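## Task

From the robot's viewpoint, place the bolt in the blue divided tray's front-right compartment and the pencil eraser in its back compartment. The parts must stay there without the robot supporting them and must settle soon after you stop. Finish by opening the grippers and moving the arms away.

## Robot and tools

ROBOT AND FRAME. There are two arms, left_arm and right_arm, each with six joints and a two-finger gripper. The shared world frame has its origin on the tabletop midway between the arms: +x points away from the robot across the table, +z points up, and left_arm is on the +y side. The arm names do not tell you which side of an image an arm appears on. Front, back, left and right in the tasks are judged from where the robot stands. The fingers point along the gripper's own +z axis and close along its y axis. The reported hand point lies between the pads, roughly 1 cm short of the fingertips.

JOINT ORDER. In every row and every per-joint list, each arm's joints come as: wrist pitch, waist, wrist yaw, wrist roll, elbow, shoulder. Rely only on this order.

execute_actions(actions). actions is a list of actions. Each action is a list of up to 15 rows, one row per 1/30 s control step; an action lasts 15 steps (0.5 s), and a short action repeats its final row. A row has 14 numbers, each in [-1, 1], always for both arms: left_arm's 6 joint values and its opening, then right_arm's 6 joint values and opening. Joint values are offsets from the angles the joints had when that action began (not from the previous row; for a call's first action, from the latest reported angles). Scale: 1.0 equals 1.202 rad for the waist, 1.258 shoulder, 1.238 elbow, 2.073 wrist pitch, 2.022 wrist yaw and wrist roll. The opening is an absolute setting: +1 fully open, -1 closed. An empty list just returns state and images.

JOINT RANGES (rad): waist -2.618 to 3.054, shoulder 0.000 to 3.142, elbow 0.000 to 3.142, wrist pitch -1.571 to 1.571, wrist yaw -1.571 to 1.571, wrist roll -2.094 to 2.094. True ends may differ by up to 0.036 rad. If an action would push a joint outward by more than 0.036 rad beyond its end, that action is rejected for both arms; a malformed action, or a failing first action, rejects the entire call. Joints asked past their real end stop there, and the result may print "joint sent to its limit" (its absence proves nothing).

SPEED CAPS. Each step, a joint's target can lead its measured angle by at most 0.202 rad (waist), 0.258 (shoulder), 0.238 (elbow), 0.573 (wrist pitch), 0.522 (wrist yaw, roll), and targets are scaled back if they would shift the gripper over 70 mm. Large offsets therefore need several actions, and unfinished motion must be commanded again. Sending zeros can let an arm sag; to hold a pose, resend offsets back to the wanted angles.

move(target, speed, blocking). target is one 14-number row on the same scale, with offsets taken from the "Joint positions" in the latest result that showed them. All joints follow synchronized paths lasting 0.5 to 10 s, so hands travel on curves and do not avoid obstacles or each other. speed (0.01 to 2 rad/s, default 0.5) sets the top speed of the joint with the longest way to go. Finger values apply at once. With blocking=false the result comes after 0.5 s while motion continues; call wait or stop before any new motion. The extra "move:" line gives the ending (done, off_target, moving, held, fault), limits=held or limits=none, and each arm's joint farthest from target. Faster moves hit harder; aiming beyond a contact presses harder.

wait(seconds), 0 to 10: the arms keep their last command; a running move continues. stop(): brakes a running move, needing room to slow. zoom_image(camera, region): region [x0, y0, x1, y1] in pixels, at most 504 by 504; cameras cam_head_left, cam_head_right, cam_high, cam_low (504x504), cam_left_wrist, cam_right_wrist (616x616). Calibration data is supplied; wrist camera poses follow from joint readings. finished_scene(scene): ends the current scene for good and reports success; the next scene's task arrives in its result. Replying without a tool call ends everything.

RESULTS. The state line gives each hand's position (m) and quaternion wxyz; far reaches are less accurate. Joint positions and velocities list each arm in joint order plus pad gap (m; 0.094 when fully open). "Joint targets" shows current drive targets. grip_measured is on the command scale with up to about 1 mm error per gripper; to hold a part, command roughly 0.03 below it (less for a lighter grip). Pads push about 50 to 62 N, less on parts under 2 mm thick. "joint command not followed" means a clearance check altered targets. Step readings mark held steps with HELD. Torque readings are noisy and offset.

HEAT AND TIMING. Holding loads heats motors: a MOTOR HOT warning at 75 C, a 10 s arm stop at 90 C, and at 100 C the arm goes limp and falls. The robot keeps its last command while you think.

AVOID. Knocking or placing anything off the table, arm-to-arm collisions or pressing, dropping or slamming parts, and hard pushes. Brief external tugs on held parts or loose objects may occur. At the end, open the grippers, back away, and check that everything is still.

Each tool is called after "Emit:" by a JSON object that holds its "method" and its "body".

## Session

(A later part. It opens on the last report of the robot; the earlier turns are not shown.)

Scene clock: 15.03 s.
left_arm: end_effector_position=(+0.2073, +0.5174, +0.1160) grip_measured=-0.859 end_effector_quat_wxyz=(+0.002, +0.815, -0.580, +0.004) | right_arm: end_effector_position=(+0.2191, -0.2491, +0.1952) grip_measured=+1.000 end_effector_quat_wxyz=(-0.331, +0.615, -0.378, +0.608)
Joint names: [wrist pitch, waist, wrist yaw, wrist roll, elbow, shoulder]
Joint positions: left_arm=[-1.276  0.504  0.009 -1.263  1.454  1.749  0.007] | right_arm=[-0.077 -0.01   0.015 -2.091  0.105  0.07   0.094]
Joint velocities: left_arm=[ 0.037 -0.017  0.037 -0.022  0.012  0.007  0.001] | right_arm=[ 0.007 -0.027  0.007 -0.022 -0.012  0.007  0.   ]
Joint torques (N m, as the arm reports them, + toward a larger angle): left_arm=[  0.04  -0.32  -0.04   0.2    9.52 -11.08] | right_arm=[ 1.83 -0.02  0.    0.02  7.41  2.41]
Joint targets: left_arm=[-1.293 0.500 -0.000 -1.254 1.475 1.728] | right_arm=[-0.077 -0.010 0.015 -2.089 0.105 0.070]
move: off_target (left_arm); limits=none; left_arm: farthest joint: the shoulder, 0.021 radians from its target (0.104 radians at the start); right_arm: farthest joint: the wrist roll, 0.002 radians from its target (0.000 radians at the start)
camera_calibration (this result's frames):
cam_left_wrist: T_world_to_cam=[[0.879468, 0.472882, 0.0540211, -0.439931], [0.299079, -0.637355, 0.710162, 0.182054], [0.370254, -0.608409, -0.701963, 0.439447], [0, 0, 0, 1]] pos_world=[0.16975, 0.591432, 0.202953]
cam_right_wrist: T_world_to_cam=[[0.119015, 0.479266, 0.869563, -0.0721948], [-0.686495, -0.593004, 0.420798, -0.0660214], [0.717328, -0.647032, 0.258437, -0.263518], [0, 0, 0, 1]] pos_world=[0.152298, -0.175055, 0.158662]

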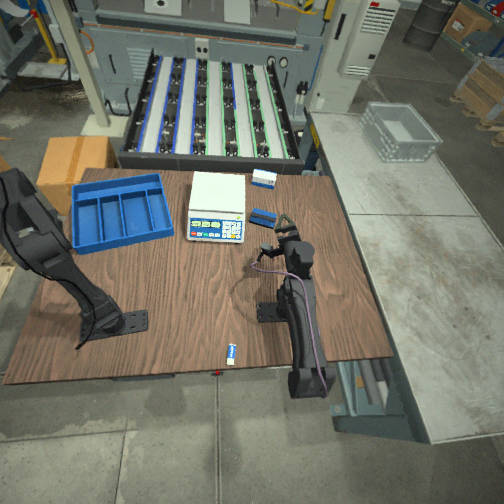

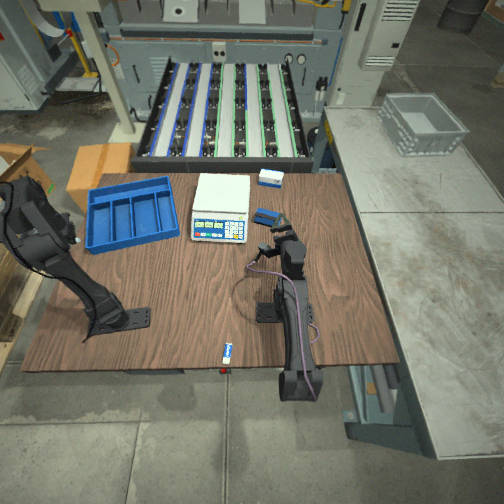

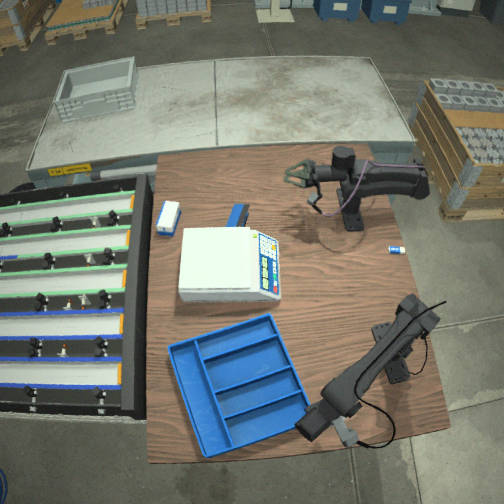

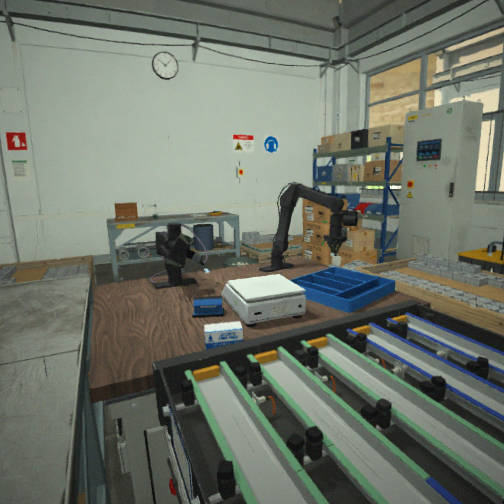

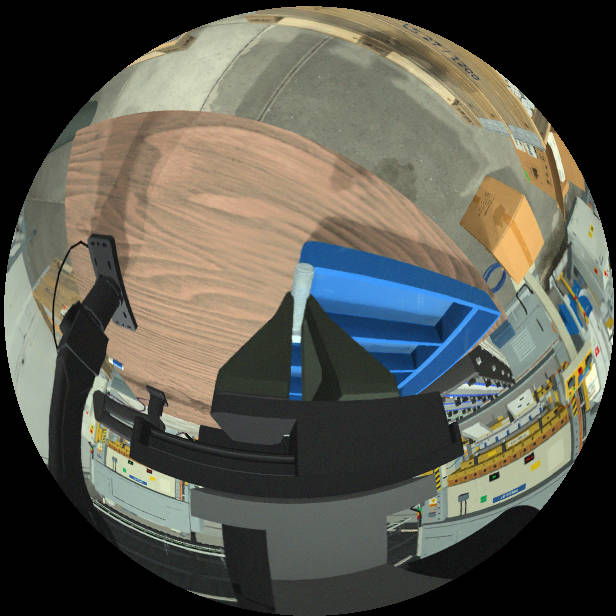

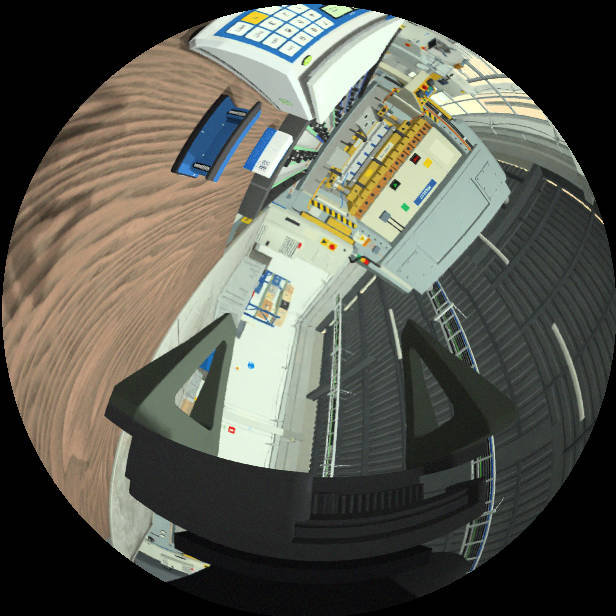

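Emit:
{"method": "move", "body": {"target": [-0.058, -0.681, -0.0045, 0.423, 0.5, 0.3665, -0.89, 0, 0, 0, 0.0, 0, 0, 1], "speed": 0.6}}

Scene clock: 17.47 s.
left_arm: end_effector_position=(+0.3791, +0.2480, +0.1059) grip_measured=-0.871 end_effector_quat_wxyz=(+0.015, -0.117, +0.993, -0.009) | right_arm: end_effector_position=(+0.2191, -0.2491, +0.1952) grip_measured=+1.000 end_effector_quat_wxyz=(-0.331, +0.615, -0.378, +0.608)
Joint names: [wrist pitch, waist, wrist yaw, wrist roll, elbow, shoulder]
Joint positions: left_arm=[-1.383 -0.32   0.008 -0.418  2.045  2.198  0.006] | right_arm=[-0.077 -0.01   0.015 -2.092  0.105  0.07   0.094]
Joint velocities: left_arm=[-0.022  0.012  0.066 -0.022 -0.017 -0.002 -0.001] | right_arm=[-0.037  0.007  0.022 -0.007  0.007 -0.007  0.   ]
Joint torques (N m, as the arm reports them, + toward a larger angle): left_arm=[  0.1    0.43  -0.05   0.12  10.27 -12.8 ] | right_arm=[ 1.84 -0.04  0.    0.02  7.38  2.41]
Joint targets: left_arm=[-1.397 -0.314 -0.000 -0.408 2.073 2.211] | right_arm=[-0.077 -0.010 0.015 -2.091 0.105 0.070]
move: off_target (left_arm); limits=none; left_arm: farthest joint: the elbow, 0.028 radians from its target (0.619 radians at the start); right_arm: farthest joint: the wrist roll, 0.001 radians from its target (0.000 radians at the start)
camera_calibration (this result's frames):
cam_left_wrist: T_world_to_cam=[[0.380986, -0.921164, 0.0794154, 0.0689437], [-0.692017, -0.227139, 0.685215, 0.242797], [-0.613157, -0.316014, -0.723998, 0.507465], [0, 0, 0, 1]] pos_world=[0.452909, 0.279023, 0.19556]
cam_right_wrist: T_world_to_cam=[[0.119054, 0.480597, 0.868823, -0.0717272], [-0.686424, -0.592406, 0.421755, -0.0660748], [0.71739, -0.646592, 0.259364, -0.263603], [0, 0, 0, 1]] pos_world=[0.15229, -0.175115, 0.158555]

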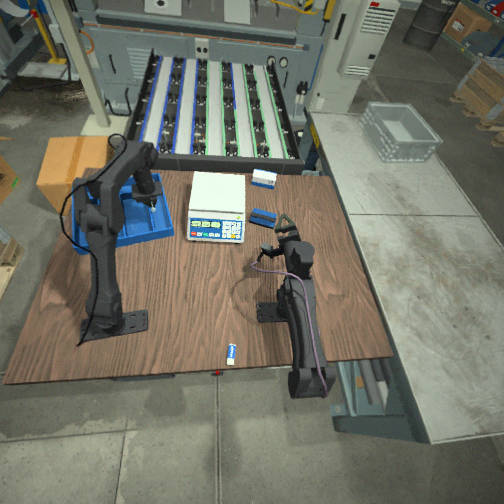

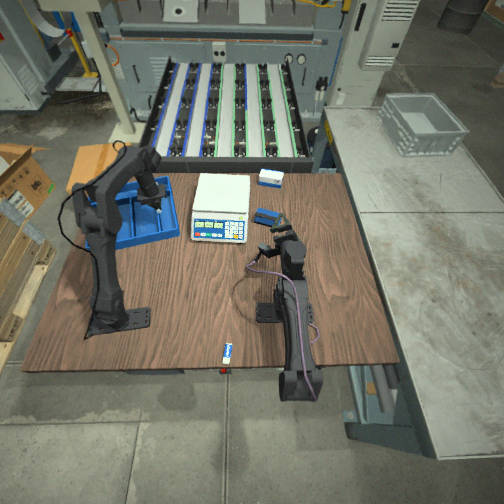

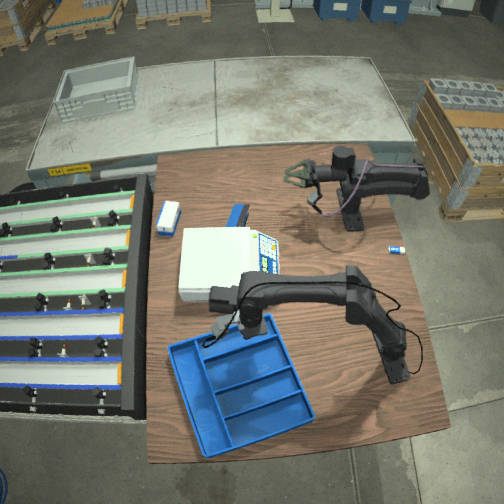

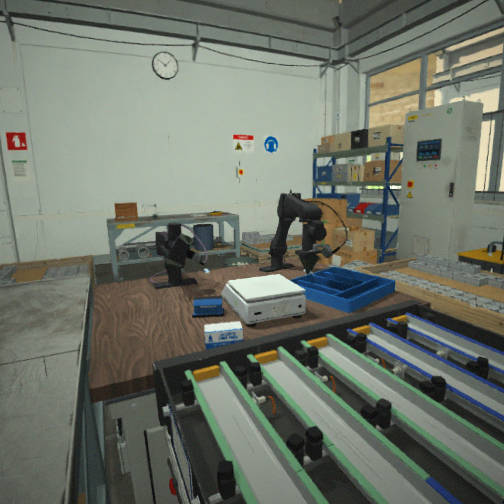

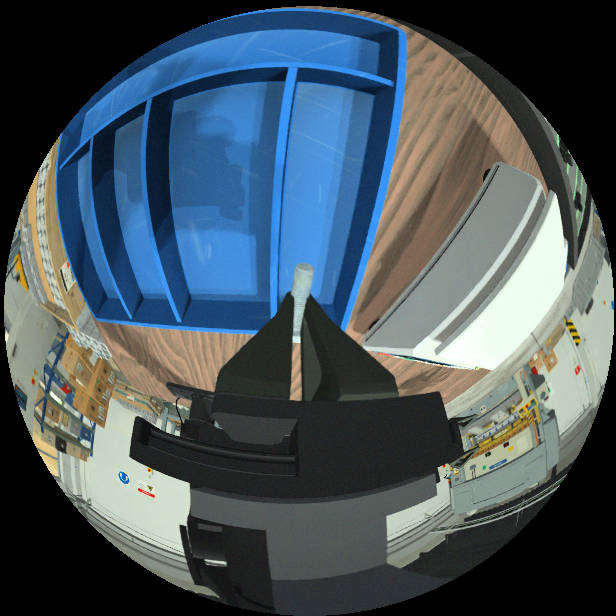

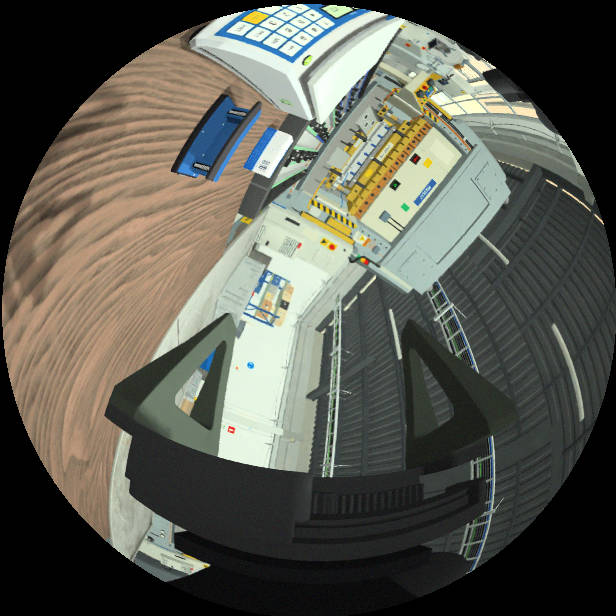

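Emit:
{"method": "zoom_image", "body": {"camera": "cam_left_wrist", "region": [200, 40, 460, 360]}}

Region (200, 40, 460, 360) of cam_left_wrist's 616x616 image, scaled by 1.575, with more detail than that image has; it fills the left 410 columns of this view, and the rest is white.

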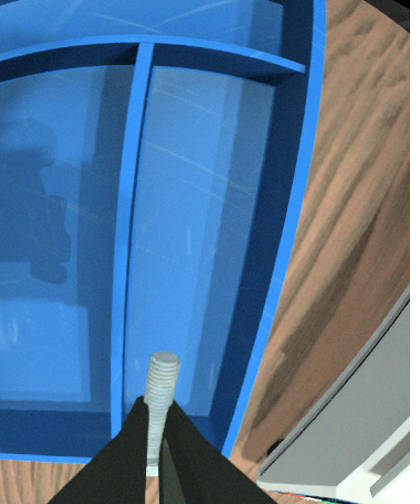

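Emit:
{"method": "move", "body": {"target": [0.0767, -0.0166, -0.004, 0.005, -0.0606, 0.113, -0.89, 0, 0, 0, 0.0, 0, 0, 1], "speed": 0.2}}

Scene clock: 19.83 s.
left_arm: end_effector_position=(+0.3922, +0.2395, +0.0337) grip_measured=-0.871 end_effector_quat_wxyz=(-0.008, -0.110, +0.994, -0.002) | right_arm: end_effector_position=(+0.2191, -0.2491, +0.1952) grip_measured=+1.000 end_effector_quat_wxyz=(-0.330, +0.615, -0.377, +0.608)
Joint names: [wrist pitch, waist, wrist yaw, wrist roll, elbow, shoulder]
Joint positions: left_arm=[-1.234 -0.333  0.008 -0.416  1.981  2.331  0.006] | right_arm=[-0.077 -0.01   0.015 -2.094  0.105  0.07   0.094]
Joint velocities: left_arm=[-0.007 -0.007  0.022  0.022  0.022 -0.007 -0.   ] | right_arm=[-0.007 -0.007 -0.007 -0.007  0.002 -0.017  0.   ]
Joint torques (N m, as the arm reports them, + toward a larger angle): left_arm=[  0.14  -0.53  -0.04   0.16   6.7  -14.02] | right_arm=[ 1.84 -0.04  0.    0.02  7.4   2.43]
Joint targets: left_arm=[-1.224 -0.340 0.000 -0.407 1.970 2.340] | right_arm=[-0.077 -0.010 0.015 -2.092 0.105 0.070]
move: done; limits=none; left_arm: farthest joint: the elbow, 0.011 radians from its target (0.075 radians at the start); right_arm: farthest joint: the wrist roll, 0.002 radians from its target (0.000 radians at the start)
camera_calibration (this result's frames):
cam_left_wrist: T_world_to_cam=[[0.3707, -0.927211, 0.0534904, 0.0681888], [-0.662503, -0.223627, 0.714899, 0.285966], [-0.6509, -0.300451, -0.697179, 0.470719], [0, 0, 0, 1]] pos_world=[0.470567, 0.268603, 0.120091]
cam_right_wrist: T_world_to_cam=[[0.119102, 0.482259, 0.867895, -0.0711425], [-0.686335, -0.591657, 0.422949, -0.0661409], [0.717467, -0.646041, 0.260523, -0.263709], [0, 0, 0, 1]] pos_world=[0.152281, -0.17519, 0.158421]

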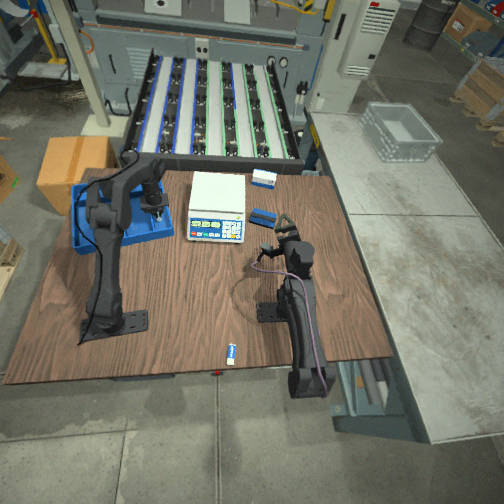

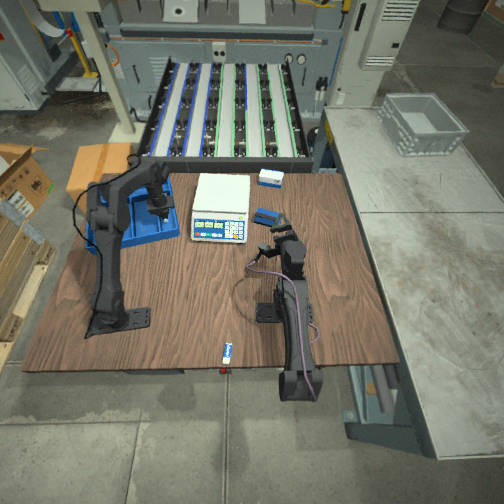

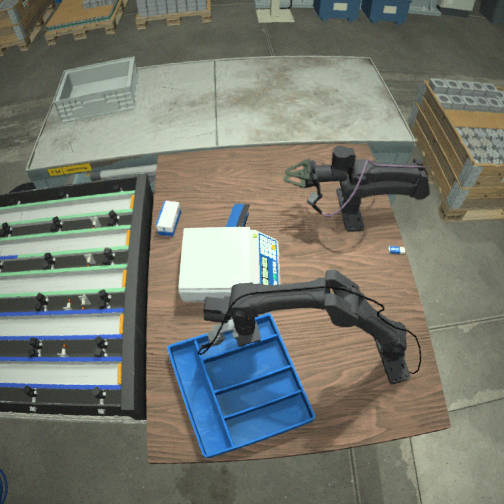

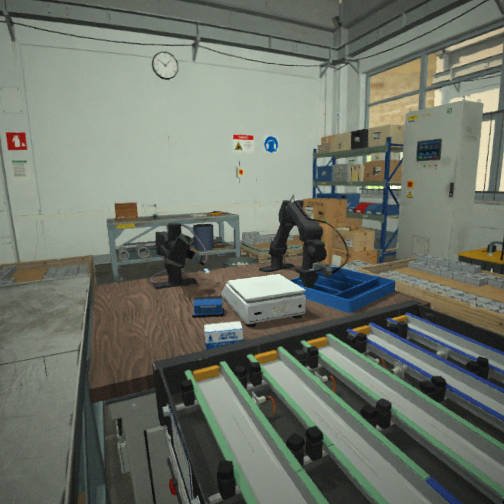

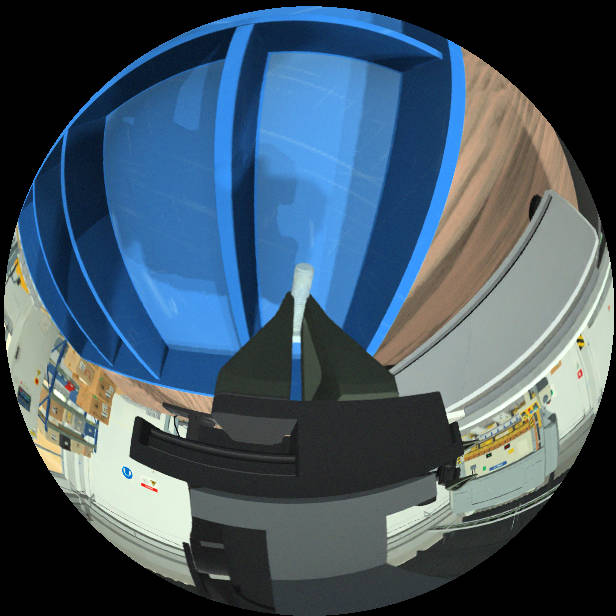

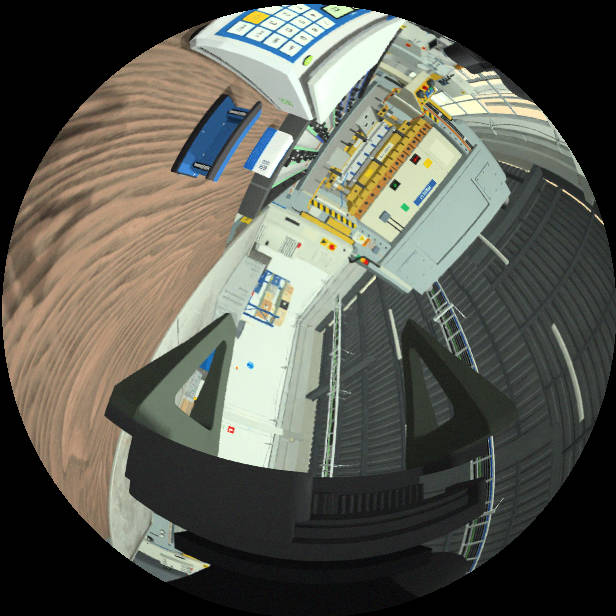

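Emit:
{"method": "move", "body": {"target": [0.025, -0.006, -0.004, 0.0045, -0.037, 0.0127, -0.89, 0, 0, 0, 0.0, 0, 0, 1], "speed": 0.1}}

Emit:
{"method": "execute_actions", "body": {"actions": [[[0.0, -0.003, -0.002, 0.002, -0.008, 0.007, -0.7, 0,0,0,0,0,0,1],[0.0, -0.003, -0.002, 0.002, -0.008, 0.007, -0.6, 0,0,0,0,0,0,1],[0.0, -0.003, -0.002, 0.002, -0.008, 0.007, -0.5, 0,0,0,0,0,0,1]]]}}

Scene clock: 21.20 s.
left_arm: end_effector_position=(+0.3936, +0.2392, +0.0256) grip_measured=-0.871 end_effector_quat_wxyz=(-0.003, -0.110, +0.994, -0.003) | right_arm: end_effector_position=(+0.2191, -0.2491, +0.1952) grip_measured=+1.000 end_effector_quat_wxyz=(-0.330, +0.616, -0.376, +0.609)
Joint names: [wrist pitch, waist, wrist yaw, wrist roll, elbow, shoulder]
Joint positions: left_arm=[-1.191 -0.333  0.008 -0.416  1.948  2.331  0.006] | right_arm=[-0.077 -0.01   0.015 -2.096  0.105  0.07   0.094]
Joint velocities: left_arm=[-0.007  0.002 -0.022 -0.051 -0.002  0.002  0.   ] | right_arm=[-0.007 -0.007  0.007  0.007  0.002 -0.002  0.   ]
Joint torques (N m, as the arm reports them, + toward a larger angle): left_arm=[  0.23  -0.67   0.     0.09   6.47 -13.36] | right_arm=[ 1.84 -0.04  0.    0.02  7.42  2.39]
Joint targets: left_arm=[-1.182 -0.340 0.000 -0.407 1.935 2.347] | right_arm=[-0.077 -0.010 0.015 -2.094 0.105 0.070]
move: done; limits=none; left_arm: farthest joint: the shoulder, 0.016 radians from its target (0.016 radians at the start); right_arm: farthest joint: the wrist roll, 0.002 radians from its target (0.000 radians at the start)
camera_calibration (this result's frames):
cam_left_wrist: T_world_to_cam=[[0.370153, -0.927102, 0.058889, 0.067895], [-0.669428, -0.222249, 0.708852, 0.295202], [-0.644091, -0.301806, -0.702894, 0.463667], [0, 0, 0, 1]] pos_world=[0.471128, 0.268491, 0.112656]
cam_right_wrist: T_world_to_cam=[[0.11914, 0.483587, 0.86715, -0.0706746], [-0.686264, -0.591056, 0.423904, -0.0661931], [0.717529, -0.645598, 0.26145, -0.263793], [0, 0, 0, 1]] pos_world=[0.152273, -0.17525, 0.158313]

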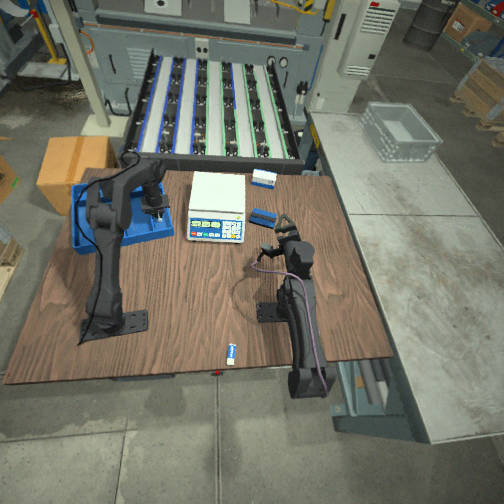

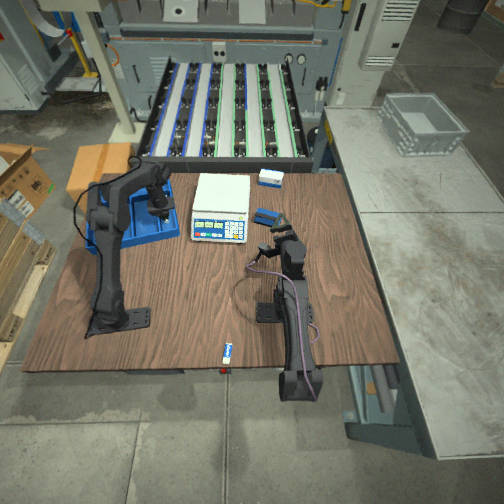

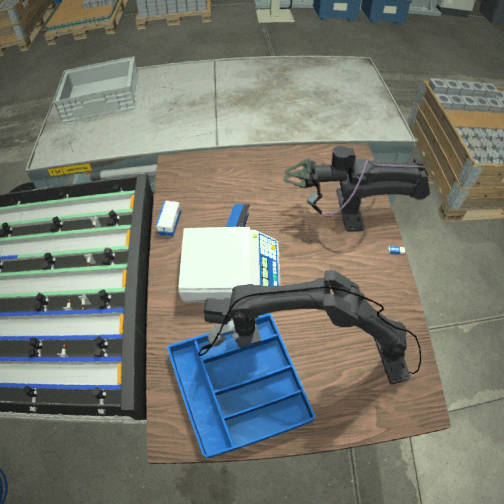

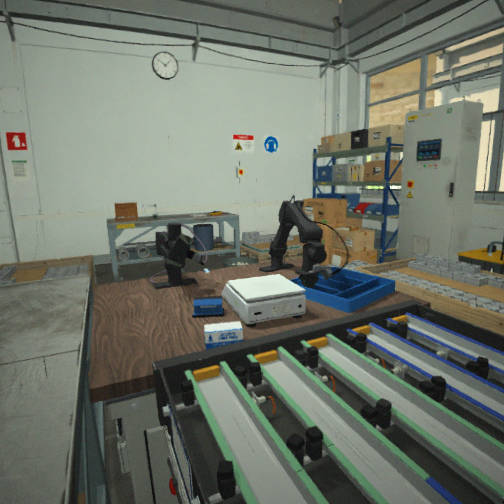

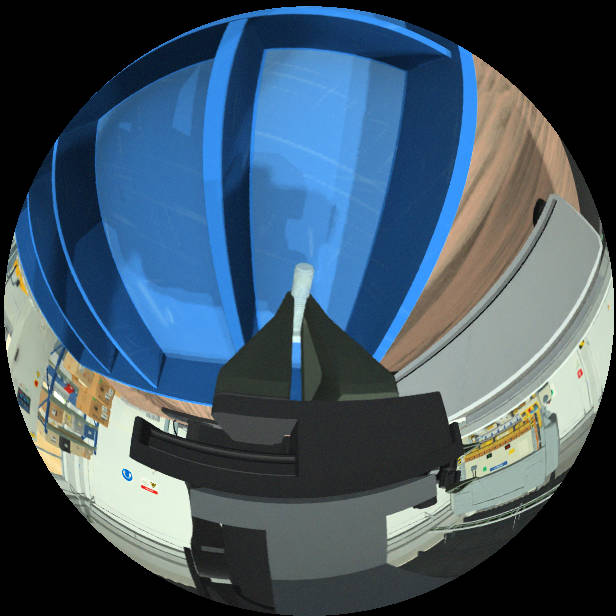

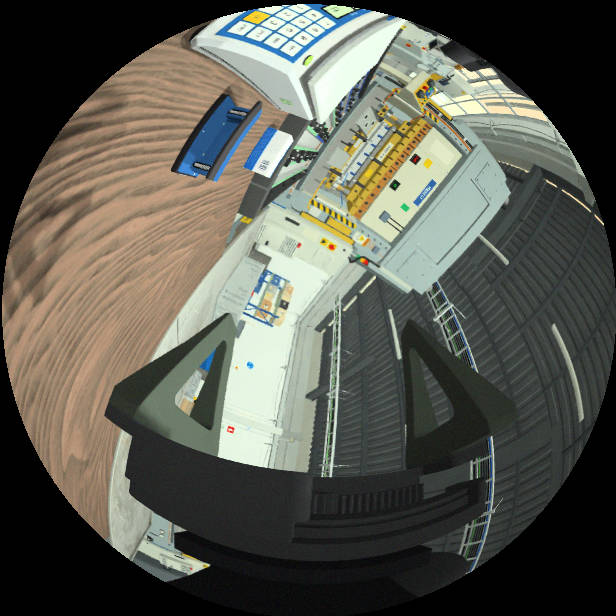

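Scene clock: 21.70 s.
left_arm: end_effector_position=(+0.3936, +0.2392, +0.0256) grip_measured=-0.502 end_effector_quat_wxyz=(-0.003, -0.110, +0.994, -0.003) | right_arm: end_effector_position=(+0.2191, -0.2491, +0.1952) grip_measured=+1.000 end_effector_quat_wxyz=(-0.329, +0.616, -0.376, +0.609)
Joint names: [wrist pitch, waist, wrist yaw, wrist roll, elbow, shoulder]
Joint positions: left_arm=[-1.191 -0.333  0.008 -0.416  1.948  2.331  0.023] | right_arm=[-0.077 -0.01   0.015 -2.097  0.105  0.07   0.094]
Joint velocities: left_arm=[-0.007 -0.017  0.022 -0.022 -0.002  0.012 -0.   ] | right_arm=[-0.037 -0.012 -0.007  0.022  0.012 -0.007  0.   ]
Joint torques (N m, as the arm reports them, + toward a larger angle): left_arm=[  0.13  -0.23   0.01   0.06   6.82 -14.14] | right_arm=[ 1.83 -0.05  0.    0.02  7.38  2.41]
Joint targets: left_arm=[-1.191 -0.337 0.004 -0.412 1.938 2.340] | right_arm=[-0.077 -0.010 0.015 -2.096 0.105 0.070]
Step readings (joint positions):
0: left_arm=[-1.191 -0.333 0.008 -0.416 1.948 2.331] | right_arm=[-0.077 -0.010 0.015 -2.096 0.105 0.070]
1: left_arm=[-1.191 -0.333 0.008 -0.416 1.948 2.331] | right_arm=[-0.077 -0.010 0.015 -2.096 0.105 0.070]
2: left_arm=[-1.191 -0.333 0.008 -0.416 1.948 2.331] | right_arm=[-0.077 -0.010 0.015 -2.096 0.105 0.070]
4: left_arm=[-1.191 -0.333 0.008 -0.416 1.948 2.331] | right_arm=[-0.077 -0.010 0.015 -2.096 0.105 0.070]
8: left_arm=[-1.191 -0.333 0.008 -0.416 1.948 2.331] | right_arm=[-0.077 -0.010 0.015 -2.097 0.105 0.070]
15: Joint positions above
camera_calibration (this result's frames):
cam_left_wrist: T_world_to_cam=[[0.370153, -0.927102, 0.058889, 0.067895], [-0.669428, -0.222249, 0.708852, 0.295202], [-0.644091, -0.301806, -0.702894, 0.463667], [0, 0, 0, 1]] pos_world=[0.471128, 0.268491, 0.112656]
cam_right_wrist: T_world_to_cam=[[0.119178, 0.484914, 0.866403, -0.0702065], [-0.686192, -0.590454, 0.424858, -0.0662448], [0.717591, -0.645153, 0.262375, -0.263876], [0, 0, 0, 1]] pos_world=[0.152266, -0.175311, 0.158206]

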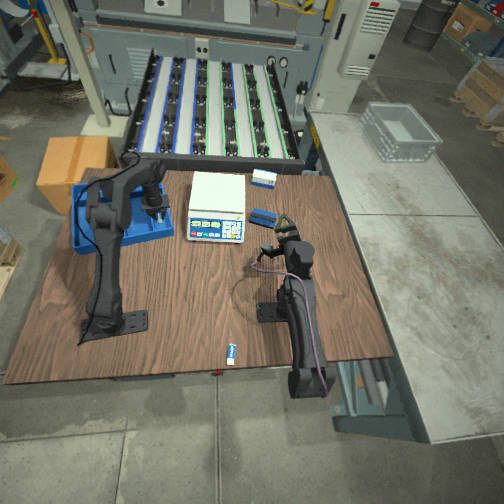

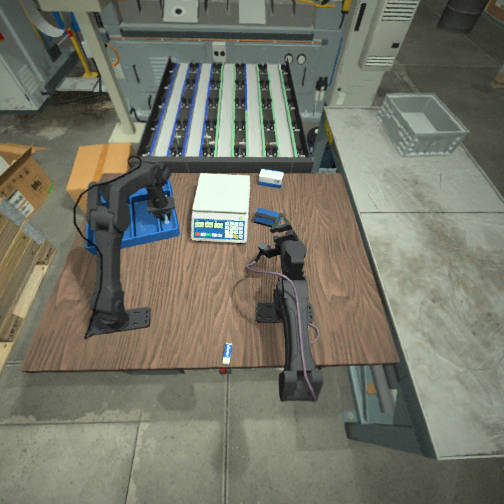

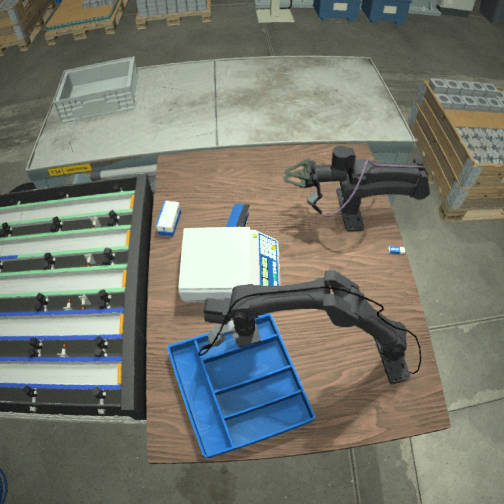

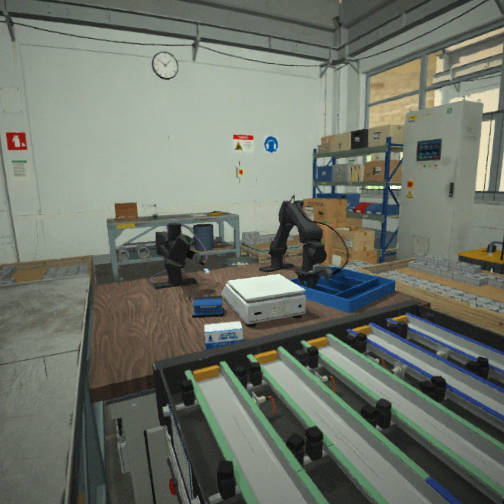

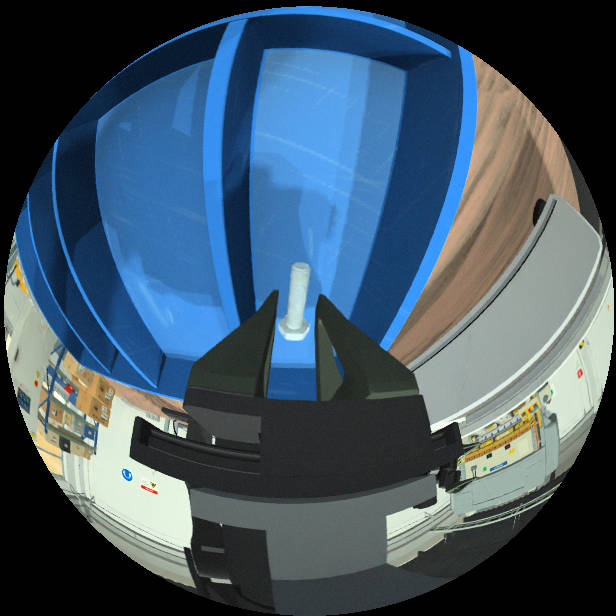

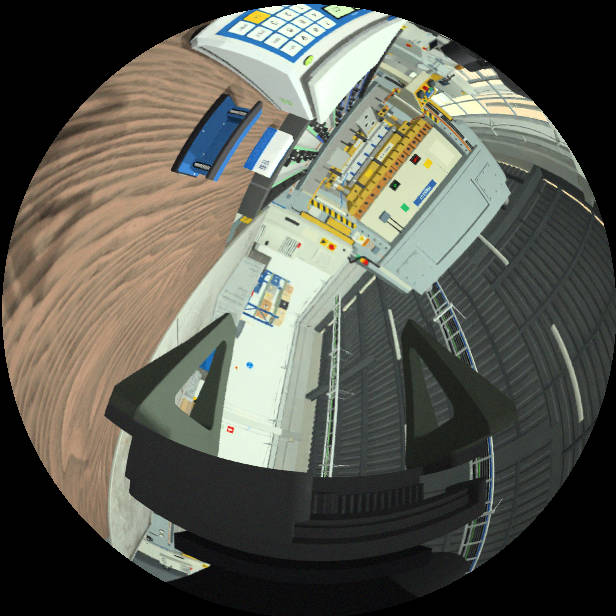

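Emit:
{"method": "zoom_image", "body": {"camera": "cam_head_left", "region": [190, 320, 270, 380]}}

Emit:
{"method": "zoom_image", "body": {"camera": "cam_high", "region": [356, 220, 436, 280]}}

Region (190, 320, 270, 380) of cam_head_left's 504x504 image, scaled by 6.300, with more detail than that image has; it fills the top 378 rows of this view, and the rest is white.

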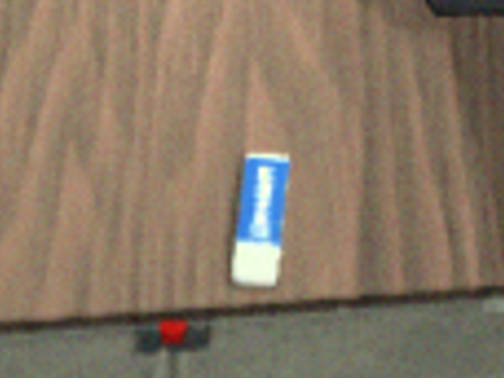

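Region (356, 220, 436, 280) of cam_high's 504x504 image, scaled by 6.300, with more detail than that image has; it fills the top 378 rows of this view, and the rest is white.

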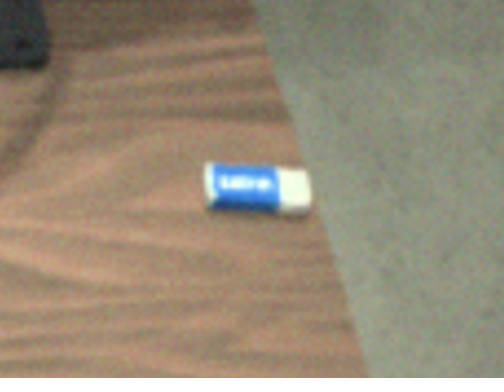

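Emit:
{"method": "move", "body": {"target": [-0.087, 0, -0.004, 0.0, 0.097, -0.08, -0.5, 0, 0, 0, 0.0, 0, 0, 1], "speed": 0.4}}

Scene clock: 23.50 s.
left_arm: end_effector_position=(+0.3857, +0.2408, +0.0929) grip_measured=-0.502 end_effector_quat_wxyz=(+0.014, -0.110, +0.994, -0.009) | right_arm: end_effector_position=(+0.2191, -0.2491, +0.1952) grip_measured=+1.000 end_effector_quat_wxyz=(-0.329, +0.616, -0.376, +0.609)
Joint names: [wrist pitch, waist, wrist yaw, wrist roll, elbow, shoulder]
Joint positions: left_arm=[-1.358 -0.333  0.008 -0.416  2.055  2.236  0.023] | right_arm=[-0.077 -0.01   0.015 -2.099  0.105  0.07   0.094]
Joint velocities: left_arm=[-0.037  0.002  0.051  0.037 -0.007 -0.012  0.001] | right_arm=[ 0.007 -0.007 -0.022 -0.007  0.002  0.017  0.   ]
Joint torques (N m, as the arm reports them, + toward a larger angle): left_arm=[  0.08   0.08   0.     0.01   9.02 -14.81] | right_arm=[1.83 0.02 0.   0.02 7.42 2.4 ]
Joint targets: left_arm=[-1.372 -0.333 0.000 -0.416 2.068 2.231] | right_arm=[-0.077 -0.010 0.015 -2.097 0.105 0.070]
move: done; limits=none; left_arm: farthest joint: the wrist pitch, 0.014 radians from its target (0.180 radians at the start); right_arm: farthest joint: the wrist roll, 0.002 radians from its target (0.000 radians at the start)
camera_calibration (this result's frames):
cam_left_wrist: T_world_to_cam=[[0.367769, -0.926628, 0.0781484, 0.0673467], [-0.693709, -0.217416, 0.686658, 0.252765], [-0.619285, -0.306744, -0.722768, 0.499838], [0, 0, 0, 1]] pos_world=[0.46012, 0.270683, 0.182441]
cam_right_wrist: T_world_to_cam=[[0.119216, 0.48624, 0.865655, -0.0697383], [-0.686121, -0.589849, 0.425811, -0.0662959], [0.717653, -0.644708, 0.2633, -0.263959], [0, 0, 0, 1]] pos_world=[0.152258, -0.175372, 0.158099]

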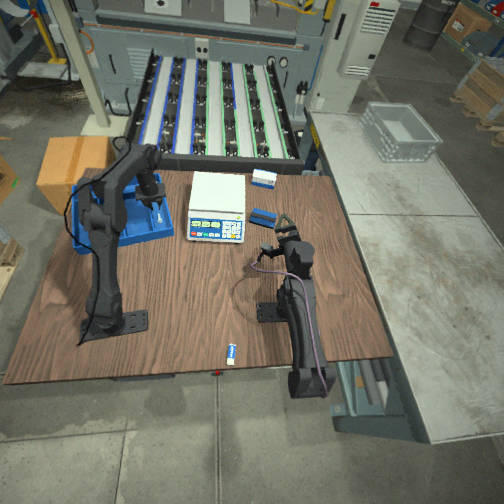

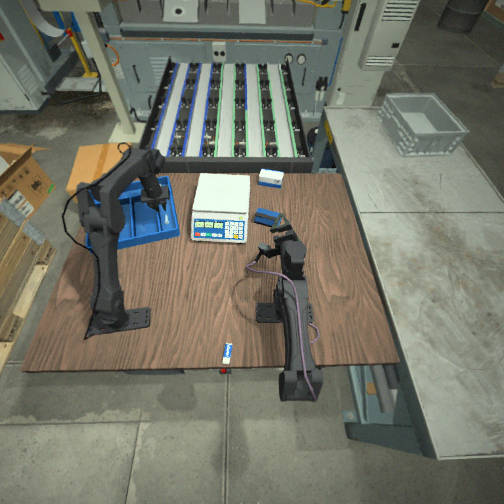

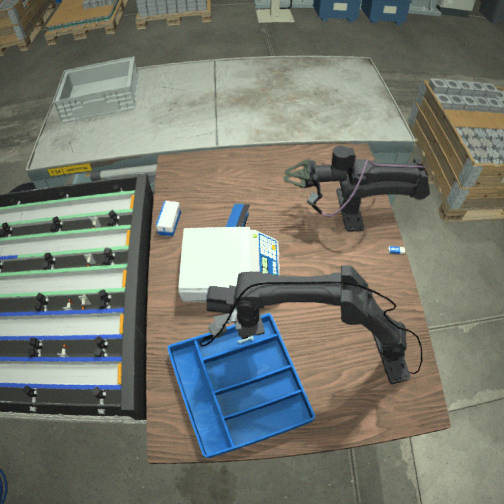

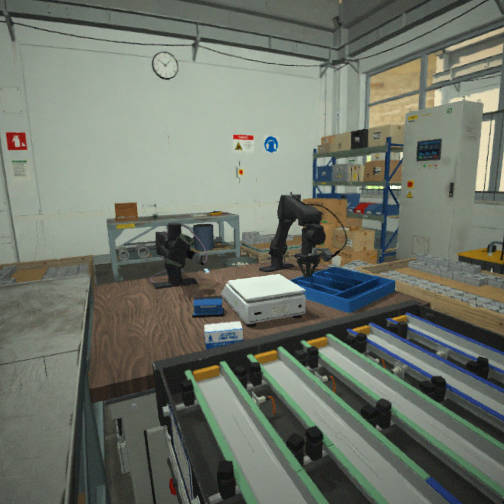

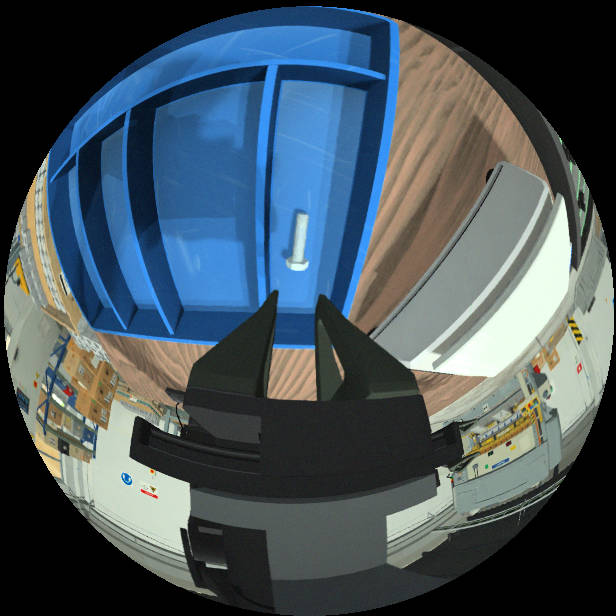

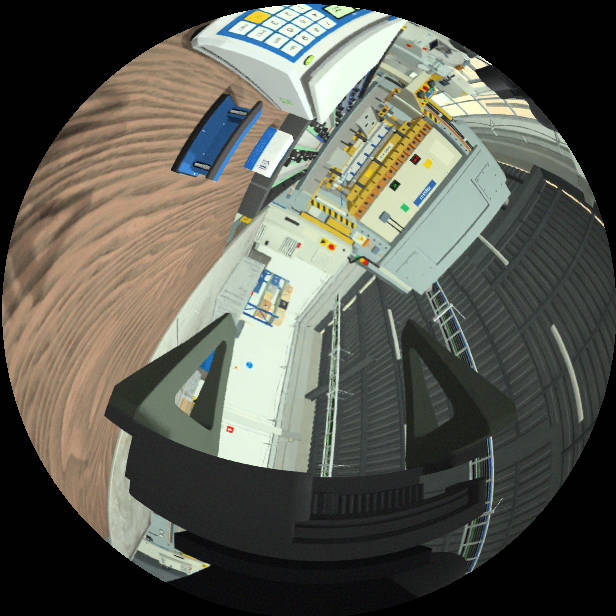

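Emit:
{"method": "move", "body": {"target": [-0.065, -0.8, -0.004, -0.338, -0.093, -0.206, 0.2, 0, 0, 0, 0.0, 0, 0, 1], "speed": 0.9}}

Scene clock: 26.03 s.
left_arm: end_effector_position=(+0.1060, -0.0307, +0.1620) grip_measured=+0.198 end_effector_quat_wxyz=(+0.009, +0.037, +0.999, -0.028) | right_arm: end_effector_position=(+0.2191, -0.2491, +0.1952) grip_measured=+1.000 end_effector_quat_wxyz=(-0.328, +0.617, -0.375, +0.609)
Joint names: [wrist pitch, waist, wrist yaw, wrist roll, elbow, shoulder]
Joint positions: left_arm=[-1.476 -1.301  0.007 -1.09   1.958  1.996  0.056] | right_arm=[-0.077 -0.01   0.015 -2.1    0.105  0.07   0.094]
Joint velocities: left_arm=[-0.037 -0.007 -0.051 -0.037  0.012  0.012  0.001] | right_arm=[-0.037 -0.002 -0.066 -0.037 -0.007 -0.017  0.   ]
Joint torques (N m, as the arm reports them, + toward a larger angle): left_arm=[  0.08   0.52   0.02  -0.03   6.   -13.49] | right_arm=[ 1.84 -0.05  0.    0.02  7.42  2.42]
Joint targets: left_arm=[-1.492 -1.295 -0.000 -1.100 1.939 1.977] | right_arm=[-0.077 -0.010 0.015 -2.099 0.105 0.070]
move: done; limits=none; left_arm: farthest joint: the shoulder, 0.019 radians from its target (0.259 radians at the start); right_arm: farthest joint: the wrist roll, 0.001 radians from its target (0.000 radians at the start)
camera_calibration (this result's frames):
cam_left_wrist: T_world_to_cam=[[0.084288, -0.990253, 0.110879, -0.0639244], [-0.721513, 0.0160943, 0.692214, -0.0385588], [-0.687251, -0.138346, -0.713124, 0.3041], [0, 0, 0, 1]] pos_world=[0.18656, -0.0206097, 0.25064]
cam_right_wrist: T_world_to_cam=[[0.119254, 0.487565, 0.864904, -0.0692699], [-0.68605, -0.589244, 0.426763, -0.0663466], [0.717714, -0.644261, 0.264224, -0.264042], [0, 0, 0, 1]] pos_world=[0.15225, -0.175432, 0.157992]

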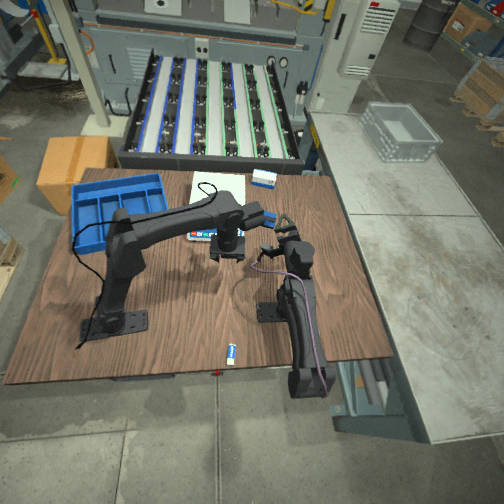

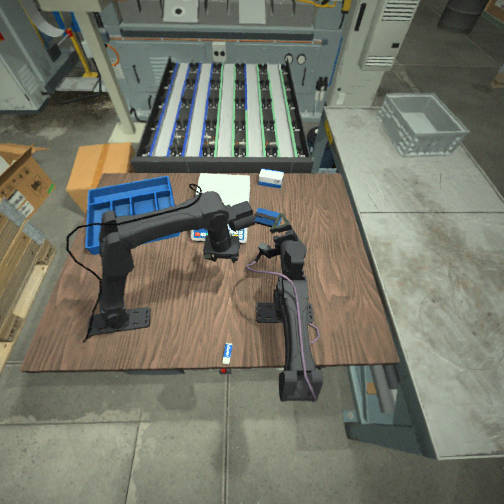

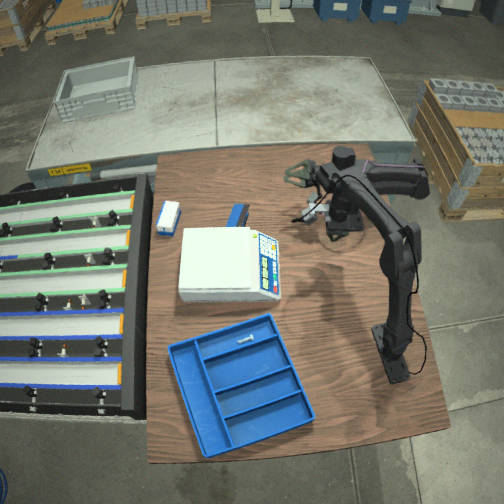

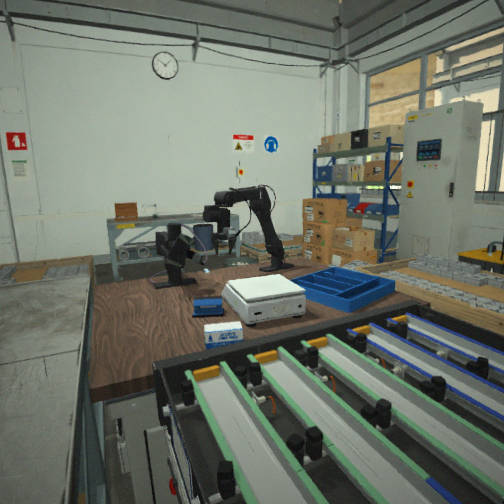

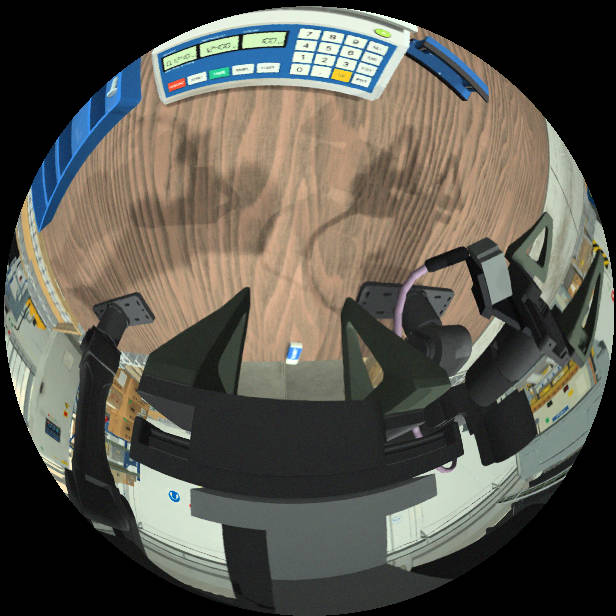

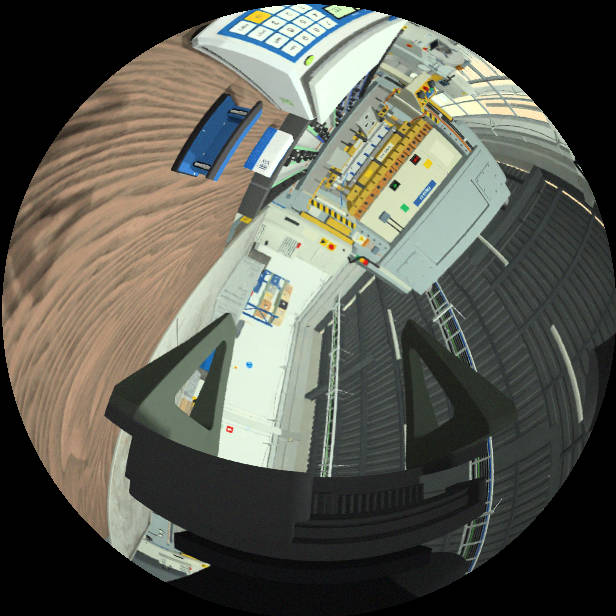

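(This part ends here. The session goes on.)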